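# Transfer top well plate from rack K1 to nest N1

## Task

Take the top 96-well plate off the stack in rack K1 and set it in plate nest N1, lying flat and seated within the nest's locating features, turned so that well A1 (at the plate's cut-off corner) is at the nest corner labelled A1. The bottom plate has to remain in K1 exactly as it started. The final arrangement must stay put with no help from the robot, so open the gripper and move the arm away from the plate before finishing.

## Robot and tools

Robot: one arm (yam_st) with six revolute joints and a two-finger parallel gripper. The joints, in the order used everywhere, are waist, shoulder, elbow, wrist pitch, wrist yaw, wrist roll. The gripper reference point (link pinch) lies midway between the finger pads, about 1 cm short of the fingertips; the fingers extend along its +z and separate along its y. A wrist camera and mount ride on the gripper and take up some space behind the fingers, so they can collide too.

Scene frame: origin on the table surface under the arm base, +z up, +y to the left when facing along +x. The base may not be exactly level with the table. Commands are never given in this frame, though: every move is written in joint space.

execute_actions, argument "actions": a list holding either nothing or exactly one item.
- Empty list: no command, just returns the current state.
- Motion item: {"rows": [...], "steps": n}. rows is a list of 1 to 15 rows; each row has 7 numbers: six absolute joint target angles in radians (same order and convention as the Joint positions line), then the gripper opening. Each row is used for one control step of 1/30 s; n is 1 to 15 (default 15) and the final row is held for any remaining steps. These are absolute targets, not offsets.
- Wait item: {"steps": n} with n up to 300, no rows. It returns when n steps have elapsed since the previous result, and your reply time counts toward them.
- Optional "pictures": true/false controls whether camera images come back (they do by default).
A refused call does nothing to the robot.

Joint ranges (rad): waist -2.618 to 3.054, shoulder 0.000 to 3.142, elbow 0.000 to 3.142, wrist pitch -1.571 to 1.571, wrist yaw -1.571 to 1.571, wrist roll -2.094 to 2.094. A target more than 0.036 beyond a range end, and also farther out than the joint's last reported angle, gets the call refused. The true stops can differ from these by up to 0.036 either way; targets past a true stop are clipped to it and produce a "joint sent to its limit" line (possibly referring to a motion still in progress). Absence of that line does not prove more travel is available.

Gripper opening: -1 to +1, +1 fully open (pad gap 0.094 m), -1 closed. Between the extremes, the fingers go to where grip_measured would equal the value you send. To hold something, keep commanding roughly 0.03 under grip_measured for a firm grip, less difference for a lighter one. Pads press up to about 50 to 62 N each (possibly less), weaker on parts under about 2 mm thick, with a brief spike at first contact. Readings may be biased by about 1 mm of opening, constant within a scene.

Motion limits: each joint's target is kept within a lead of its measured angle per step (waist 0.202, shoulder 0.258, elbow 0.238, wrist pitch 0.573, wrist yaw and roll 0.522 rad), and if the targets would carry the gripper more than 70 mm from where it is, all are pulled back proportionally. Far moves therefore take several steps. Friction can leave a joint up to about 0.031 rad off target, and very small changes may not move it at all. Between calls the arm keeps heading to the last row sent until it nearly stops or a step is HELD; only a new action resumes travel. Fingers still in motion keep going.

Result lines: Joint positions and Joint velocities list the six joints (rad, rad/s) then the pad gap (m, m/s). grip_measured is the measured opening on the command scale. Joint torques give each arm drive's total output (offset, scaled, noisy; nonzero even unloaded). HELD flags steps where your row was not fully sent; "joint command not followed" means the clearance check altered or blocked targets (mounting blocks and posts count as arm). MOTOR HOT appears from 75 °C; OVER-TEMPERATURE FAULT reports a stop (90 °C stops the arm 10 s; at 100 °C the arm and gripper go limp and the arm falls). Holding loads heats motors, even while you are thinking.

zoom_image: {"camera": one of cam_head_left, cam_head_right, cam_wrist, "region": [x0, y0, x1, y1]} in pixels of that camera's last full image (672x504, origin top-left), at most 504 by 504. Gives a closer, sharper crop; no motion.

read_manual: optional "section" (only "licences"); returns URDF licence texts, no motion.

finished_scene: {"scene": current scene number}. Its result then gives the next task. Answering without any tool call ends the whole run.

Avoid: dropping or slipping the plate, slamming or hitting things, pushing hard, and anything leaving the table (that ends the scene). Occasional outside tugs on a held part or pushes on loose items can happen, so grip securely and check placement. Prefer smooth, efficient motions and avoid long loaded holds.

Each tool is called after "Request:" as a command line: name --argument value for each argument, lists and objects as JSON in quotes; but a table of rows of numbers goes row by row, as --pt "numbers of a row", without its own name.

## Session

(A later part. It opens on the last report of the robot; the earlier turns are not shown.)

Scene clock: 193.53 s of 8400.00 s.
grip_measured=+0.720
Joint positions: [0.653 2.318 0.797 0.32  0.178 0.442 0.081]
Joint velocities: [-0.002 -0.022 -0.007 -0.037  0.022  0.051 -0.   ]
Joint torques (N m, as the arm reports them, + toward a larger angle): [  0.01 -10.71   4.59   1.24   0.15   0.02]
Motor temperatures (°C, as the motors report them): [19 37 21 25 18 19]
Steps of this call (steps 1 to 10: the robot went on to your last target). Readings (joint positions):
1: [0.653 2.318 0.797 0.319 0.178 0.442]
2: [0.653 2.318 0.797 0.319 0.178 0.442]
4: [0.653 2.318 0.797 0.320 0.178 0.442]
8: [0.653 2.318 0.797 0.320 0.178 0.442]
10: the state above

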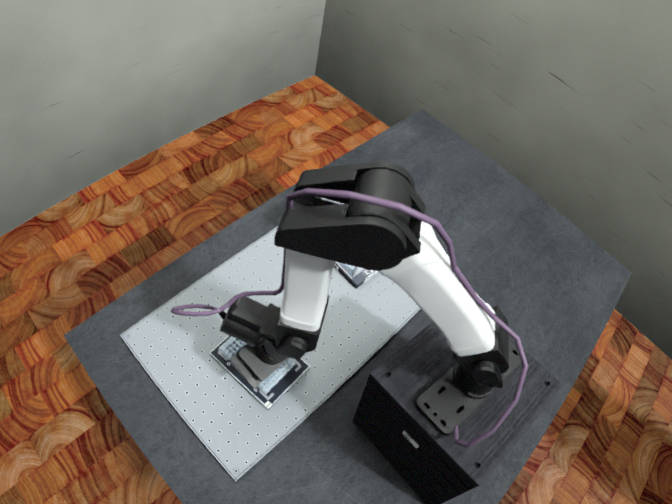

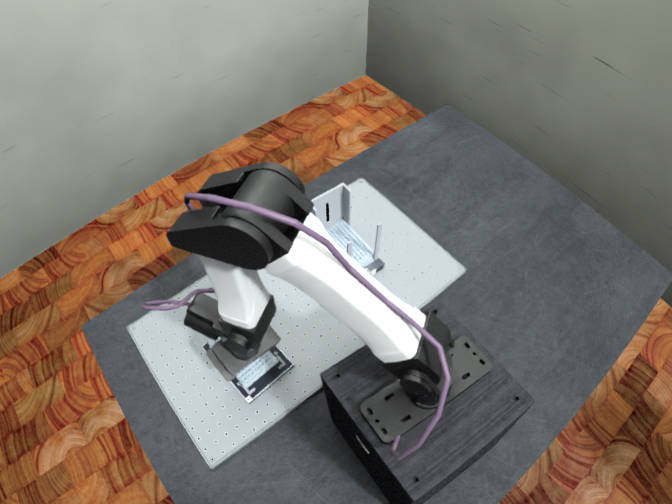

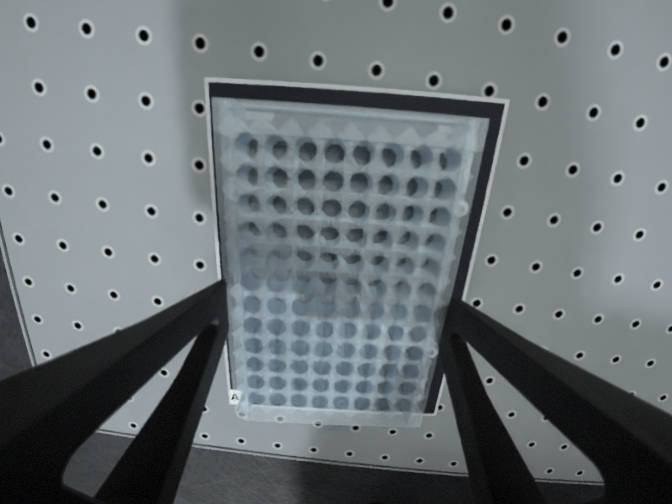

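Request:
execute_actions --actions '[{"rows":[[0.638,2.329,0.815,0.338,0.185,0.445,0.68],[0.637,2.332,0.815,0.339,0.185,0.445,0.68],[0.636,2.335,0.815,0.34,0.185,0.445,0.68],[0.635,2.338,0.815,0.341,0.185,0.445,0.68],[0.635,2.341,0.815,0.342,0.185,0.445,0.68],[0.635,2.344,0.815,0.343,0.185,0.445,0.68]],"steps":15}]'

Request:
zoom_image --camera "cam_wrist" --region '[140,40,560,460]'

Scene clock: 199.63 s of 8400.00 s.
grip_measured=+0.720
Joint positions: [0.646 2.338 0.797 0.328 0.178 0.442 0.081]
Joint velocities: [ 0.002  0.022 -0.007  0.022 -0.081 -0.007  0.001]
Joint torques (N m, as the arm reports them, + toward a larger angle): [  0.13 -10.8    3.6    1.19   0.16  -0.04]
Motor temperatures (°C, as the motors report them): [19 37 21 25 18 19]
Steps of this call (steps 1 to 15: the robot went on to your last target; steps 16 to 90: nothing new was sent; then 2.60 s passed at rest; steps 91 to 105: all 15 steps of this action). Readings (joint positions):
91: [0.653 2.318 0.797 0.321 0.178 0.442]
92: [0.653 2.318 0.797 0.321 0.178 0.442]
94: [0.651 2.320 0.797 0.323 0.178 0.442]
98: [0.646 2.333 0.797 0.327 0.178 0.442]
105: the state above

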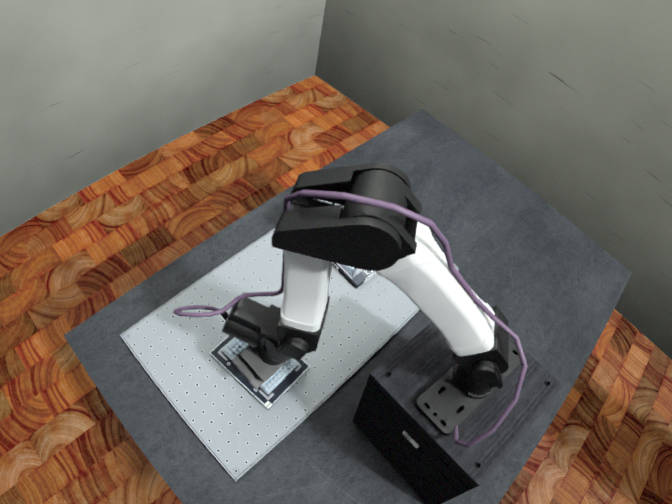

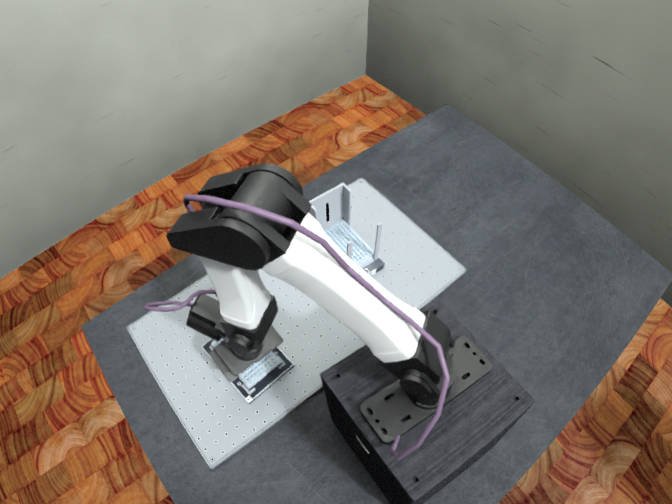

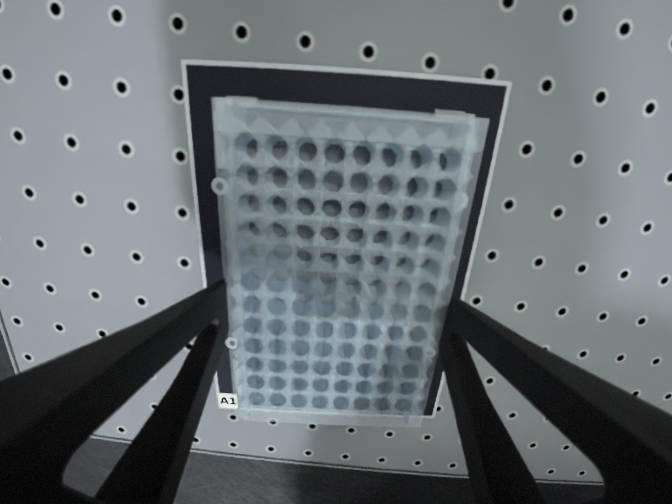

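Region (140, 40, 560, 460) of cam_wrist's 672x504 image, scaled by 1.200, with more detail than that image has.

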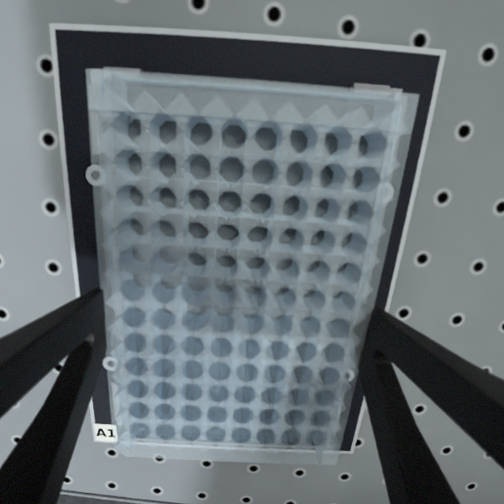

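Request:
execute_actions --actions '[{"rows":[[0.646,2.344,0.815,0.352,0.167,0.43,0.68]],"steps":15}]'

Request:
zoom_image --camera "cam_wrist" --region '[140,40,560,460]'

Scene clock: 203.67 s of 8400.00 s.
grip_measured=+0.720
Joint positions: [0.646 2.338 0.797 0.335 0.171 0.44  0.081]
Joint velocities: [ 0.002  0.002 -0.012  0.051  0.051  0.007 -0.   ]
Joint torques (N m, as the arm reports them, + toward a larger angle): [  0.93 -10.86   3.66   1.23   0.    -0.16]
Motor temperatures (°C, as the motors report them): [19 37 21 25 18 19]
Steps of this call (steps 1 to 15: the robot went on to your last target; steps 16 to 90: nothing new was sent; then 0.53 s passed at rest; steps 91 to 105: all 15 steps of this action). Readings (joint positions):
91: [0.646 2.338 0.797 0.328 0.177 0.442]
92: [0.646 2.338 0.797 0.329 0.176 0.442]
94: [0.646 2.338 0.797 0.332 0.174 0.441]
98: [0.646 2.338 0.797 0.334 0.172 0.440]
105: the state above

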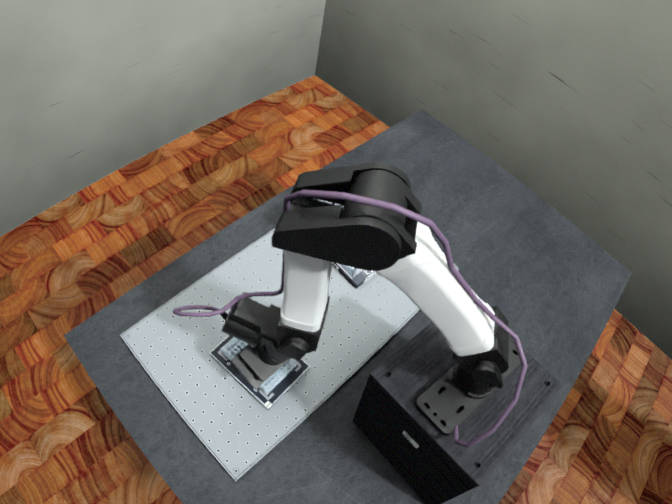

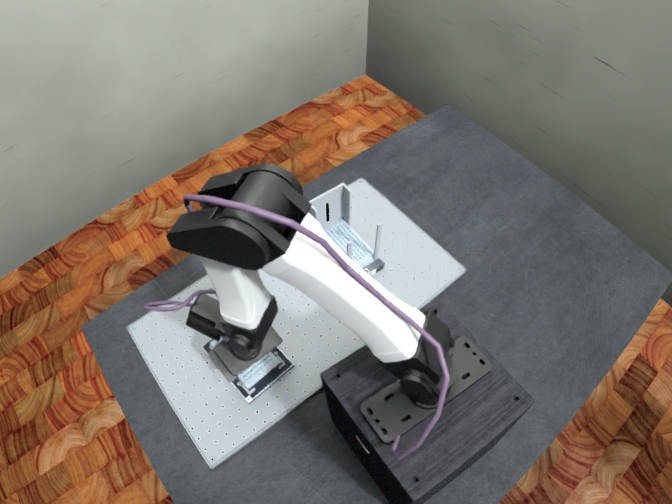

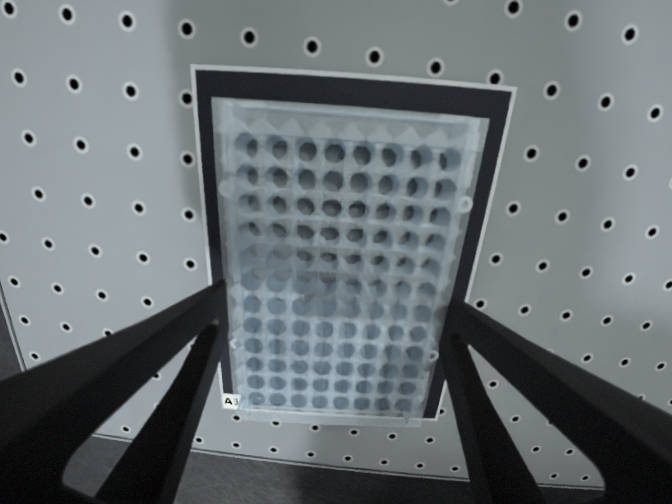

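Region (140, 40, 560, 460) of cam_wrist's 672x504 image, scaled by 1.200, with more detail than that image has.

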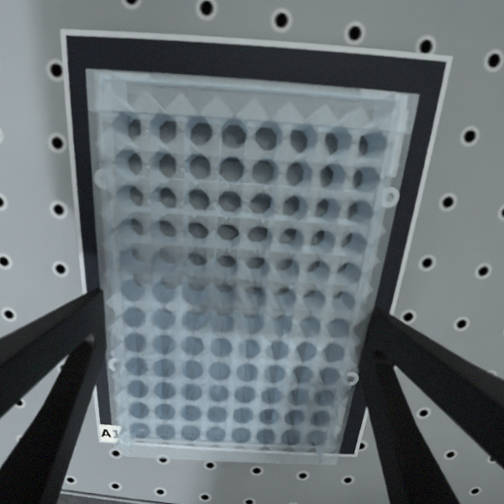

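Slightly over; lowering drifts back appropriately.

Request:
execute_actions --actions '[{"rows":[[0.646,2.348,0.815,0.354,0.172,0.44,0.68],[0.646,2.35,0.815,0.356,0.172,0.44,0.68],[0.646,2.352,0.815,0.358,0.172,0.44,0.68],[0.646,2.354,0.815,0.36,0.172,0.44,0.68],[0.646,2.356,0.815,0.362,0.172,0.44,0.68],[0.646,2.358,0.815,0.364,0.172,0.44,0.68],[0.646,2.36,0.815,0.366,0.172,0.44,0.68],[0.646,2.362,0.815,0.367,0.172,0.44,0.68]],"steps":15}]'

Request:
zoom_image --camera "cam_wrist" --region '[140,40,560,460]'

Scene clock: 208.77 s of 8400.00 s.
grip_measured=+0.720
Joint positions: [0.646 2.355 0.797 0.349 0.171 0.44  0.081]
Joint velocities: [ 0.002 -0.002 -0.012 -0.051 -0.037 -0.037 -0.001]
Joint torques (N m, as the arm reports them, + toward a larger angle): [  0.9  -10.75   3.54   1.21   0.08  -0.07]
Motor temperatures (°C, as the motors report them): [19 36 21 25 18 19]
Steps of this call (steps 1 to 15: the robot went on to your last target; steps 16 to 90: nothing new was sent; then 1.60 s passed at rest; steps 91 to 105: all 15 steps of this action). Readings (joint positions):
91: [0.646 2.338 0.797 0.336 0.171 0.440]
92: [0.646 2.338 0.797 0.336 0.171 0.440]
94: [0.646 2.338 0.797 0.338 0.171 0.440]
98: [0.646 2.347 0.797 0.346 0.171 0.440]
105: the state above

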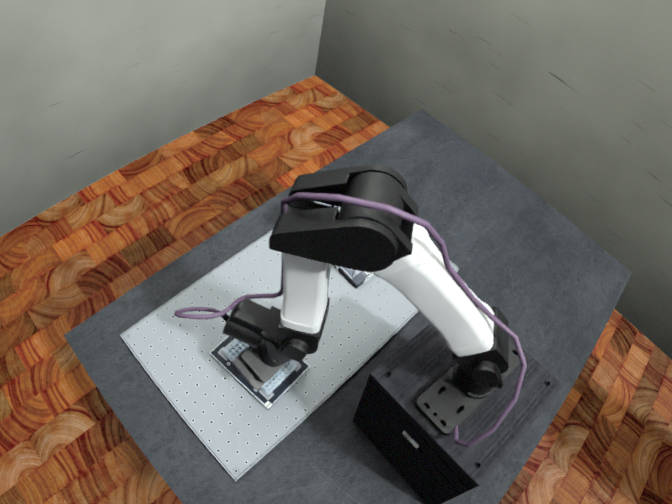

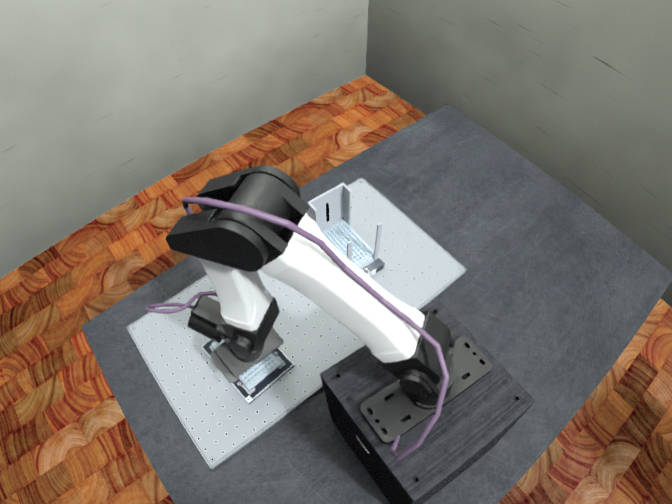

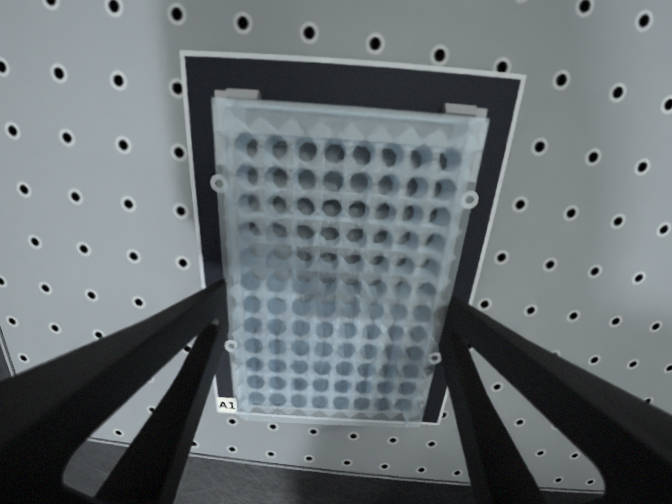

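Region (140, 40, 560, 460) of cam_wrist's 672x504 image, scaled by 1.200, with more detail than that image has.

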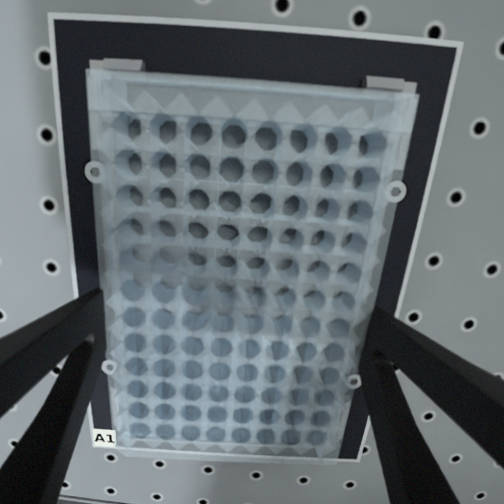

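Request:
execute_actions --actions '[{"rows":[[0.646,2.364,0.815,0.371,0.175,0.44,0.68],[0.646,2.366,0.815,0.374,0.175,0.44,0.68],[0.646,2.368,0.815,0.377,0.175,0.44,0.68],[0.646,2.37,0.815,0.38,0.175,0.44,0.68],[0.646,2.372,0.815,0.383,0.175,0.44,0.68],[0.646,2.374,0.815,0.386,0.175,0.44,0.68],[0.646,2.376,0.815,0.389,0.175,0.44,0.68]],"steps":15}]'

Request:
zoom_image --camera "cam_wrist" --region '[140,40,560,460]'

Scene clock: 215.97 s of 8400.00 s.
grip_measured=+0.720
Joint positions: [0.646 2.366 0.797 0.365 0.172 0.44  0.081]
Joint velocities: [-0.007  0.022 -0.002  0.037  0.051 -0.095  0.001]
Joint torques (N m, as the arm reports them, + toward a larger angle): [  0.88 -10.49   3.47   1.31   0.1   -0.08]
Motor temperatures (°C, as the motors report them): [19 36 21 25 18 19]
Steps of this call (steps 1 to 15: the robot went on to your last target; steps 16 to 90: nothing new was sent; then 3.70 s passed at rest; steps 91 to 105: all 15 steps of this action). Readings (joint positions):
91: [0.646 2.355 0.797 0.351 0.171 0.440]
92: [0.646 2.355 0.797 0.352 0.171 0.440]
94: [0.646 2.355 0.797 0.355 0.171 0.440]
98: [0.646 2.363 0.797 0.363 0.171 0.440]
105: the state above

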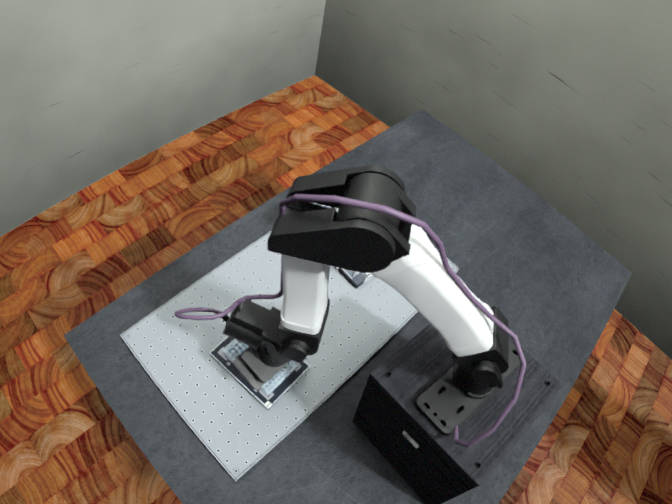

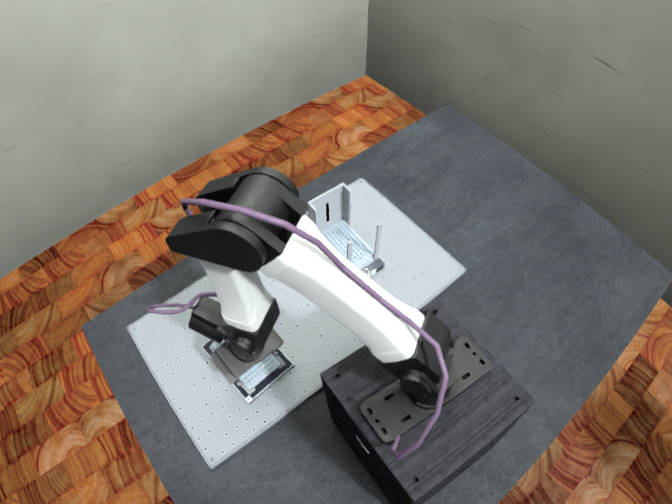

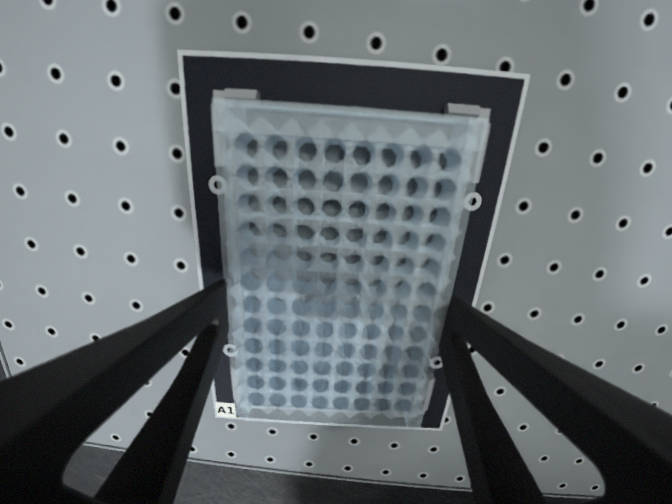

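Region (140, 40, 560, 460) of cam_wrist's 672x504 image, scaled by 1.200, with more detail than that image has.

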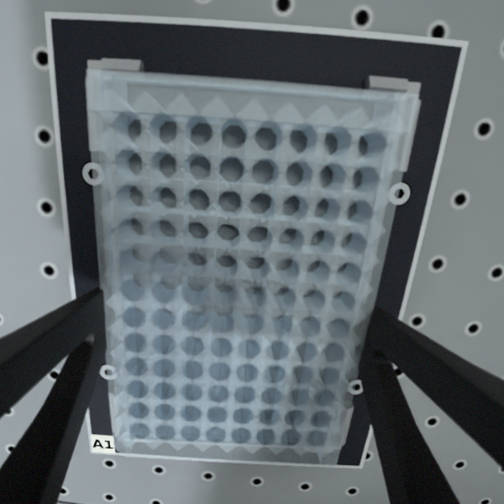

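Inside the locators (wrist blocked forward). Test the floor.

Request:
execute_actions --actions '[{"rows":[[0.646,2.378,0.815,0.389,0.175,0.44,0.68],[0.646,2.38,0.815,0.389,0.175,0.44,0.68],[0.646,2.382,0.815,0.39,0.175,0.44,0.68],[0.646,2.384,0.815,0.391,0.175,0.44,0.68],[0.646,2.386,0.815,0.392,0.175,0.44,0.68],[0.646,2.388,0.815,0.393,0.175,0.44,0.68]],"steps":12}]' --pictures false

Scene clock: 222.10 s of 8400.00 s.
grip_measured=+0.720
Joint positions: [0.646 2.367 0.797 0.366 0.172 0.44  0.081]
Joint velocities: [ 0.007  0.017 -0.017  0.066 -0.037  0.037 -0.   ]
Joint torques (N m, as the arm reports them, + toward a larger angle): [ 0.99 -9.39  3.49  1.36  0.08 -0.07]
Motor temperatures (°C, as the motors report them): [19 36 21 25 18 19]
Steps of this call (steps 1 to 15: the robot went on to your last target; steps 16 to 90: nothing new was sent; then 2.73 s passed at rest; steps 91 to 102: all 12 steps of this action). Readings (joint positions):
91: [0.646 2.366 0.797 0.365 0.172 0.440]
92: [0.646 2.366 0.797 0.365 0.172 0.440]
94: [0.646 2.366 0.797 0.365 0.172 0.440]
98: [0.646 2.367 0.797 0.366 0.172 0.440]
102: the state above

Request:
execute_actions --actions '[{"rows":[[0.646,2.365,0.81,0.375,0.172,0.44,0.7],[0.646,2.365,0.81,0.372,0.172,0.44,0.73],[0.646,2.365,0.81,0.372,0.172,0.44,0.78],[0.646,2.365,0.81,0.372,0.172,0.44,0.85],[0.646,2.365,0.81,0.372,0.172,0.44,1],[0.646,2.365,0.81,0.372,0.172,0.44,1],[0.646,2.345,0.81,0.36,0.172,0.44,1],[0.646,2.335,0.81,0.345,0.172,0.44,1],[0.646,2.32,0.81,0.33,0.172,0.44,1],[0.646,2.3,0.81,0.31,0.172,0.44,1],[0.646,2.28,0.81,0.29,0.172,0.44,1],[0.646,2.255,0.81,0.265,0.172,0.44,1],[0.646,2.23,0.81,0.24,0.172,0.44,1],[0.646,2.2,0.81,0.21,0.172,0.44,1],[0.646,2.17,0.81,0.18,0.172,0.44,1]],"steps":15}]' --pictures false

Request:
execute_actions --actions '[{"rows":[[0.646,2.14,0.82,0.14,0.172,0.44,1],[0.646,2.11,0.83,0.1,0.172,0.44,1],[0.64,2.08,0.84,0.06,0.172,0.44,1],[0.63,2.05,0.85,0.02,0.172,0.44,1],[0.62,2.02,0.86,-0.02,0.172,0.44,1],[0.6,1.99,0.87,-0.06,0.172,0.44,1],[0.58,1.96,0.88,-0.1,0.172,0.44,1],[0.56,1.93,0.89,-0.14,0.172,0.44,1],[0.54,1.9,0.9,-0.18,0.172,0.44,1],[0.52,1.87,0.91,-0.22,0.172,0.44,1],[0.5,1.84,0.92,-0.26,0.172,0.44,1],[0.48,1.82,0.93,-0.29,0.172,0.44,1],[0.47,1.8,0.93,-0.31,0.172,0.44,1]],"steps":15}]'

Request:
zoom_image --camera "cam_head_left" --region '[200,305,320,415]'

Scene clock: 229.87 s of 8400.00 s.
grip_measured=+1.000
Joint positions: [0.646 2.246 0.797 0.26  0.174 0.44  0.094]
Joint velocities: [ 0.007 -0.882  0.007 -0.637 -0.037 -0.051  0.   ]
Joint torques (N m, as the arm reports them, + toward a larger angle): [  0.87 -13.89   3.77   1.13   0.05  -0.06]
Motor temperatures (°C, as the motors report them): [19 36 21 25 18 19]
Steps of this call (steps 1 to 15: the robot went on to your last target; steps 16 to 90: nothing new was sent; then 4.27 s passed at rest; steps 91 to 105: all 15 steps of this action). Readings (joint positions):
91: [0.646 2.367 0.797 0.366 0.172 0.440]
92: [0.646 2.367 0.797 0.366 0.172 0.440]
94: [0.646 2.367 0.797 0.366 0.174 0.440]
98: [0.646 2.366 0.797 0.362 0.174 0.440]
105: the state above

Scene clock: 230.37 s of 8400.00 s.
grip_measured=+1.000
Joint positions: [ 0.476  1.815  0.91  -0.206  0.173  0.44   0.094]
Joint velocities: [-0.237 -0.374  0.115 -0.491  0.007 -0.022  0.   ]
Joint torques (N m, as the arm reports them, + toward a larger angle): [ 1.39 -9.81  6.65  0.84 -0.02 -0.07]
Motor temperatures (°C, as the motors report them): [19 36 21 25 18 19]
Steps of this call (steps 1 to 15: all 15 steps of this action). Readings (joint positions):
1: [0.646 2.215 0.797 0.238 0.174 0.440]
2: [0.646 2.183 0.797 0.214 0.174 0.440]
4: [0.646 2.120 0.807 0.151 0.174 0.440]
8: [0.614 2.001 0.847 0.014 0.170 0.440]
15: the state above

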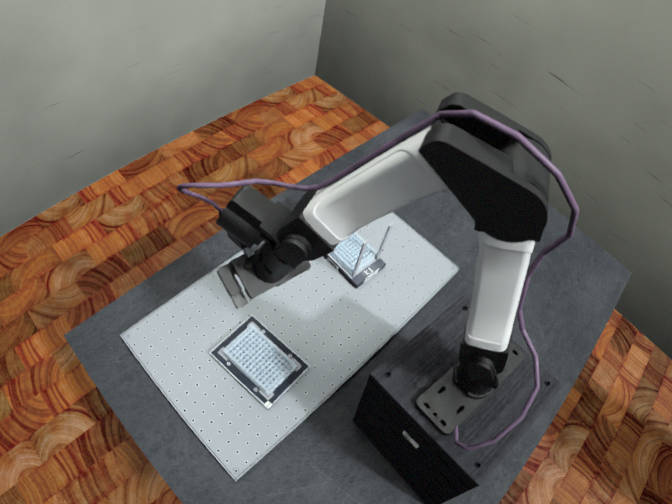

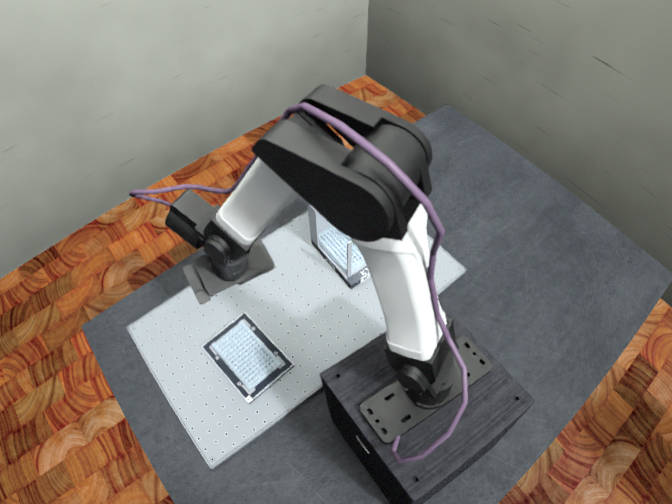

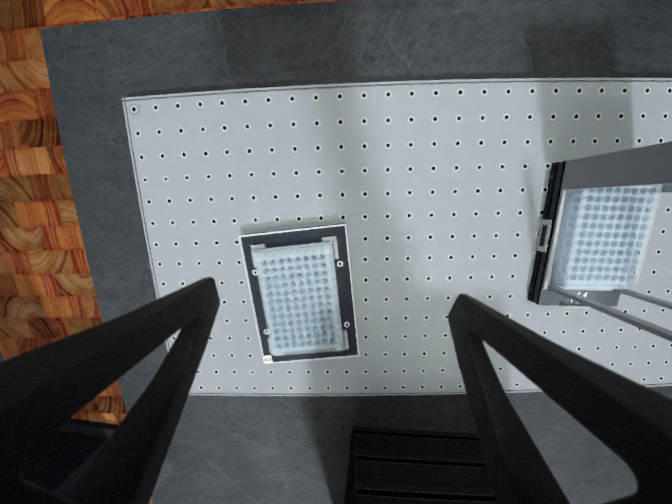

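Region (200, 305, 320, 415) of cam_head_left's 672x504 image, scaled by 4.200, with more detail than that image has; it fills the top 462 rows of this view, and the rest is white.

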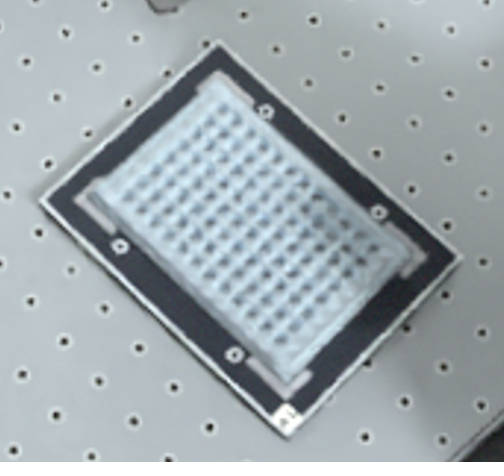

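Request:
finished_scene --scene 1

The scene is finished: the task was done.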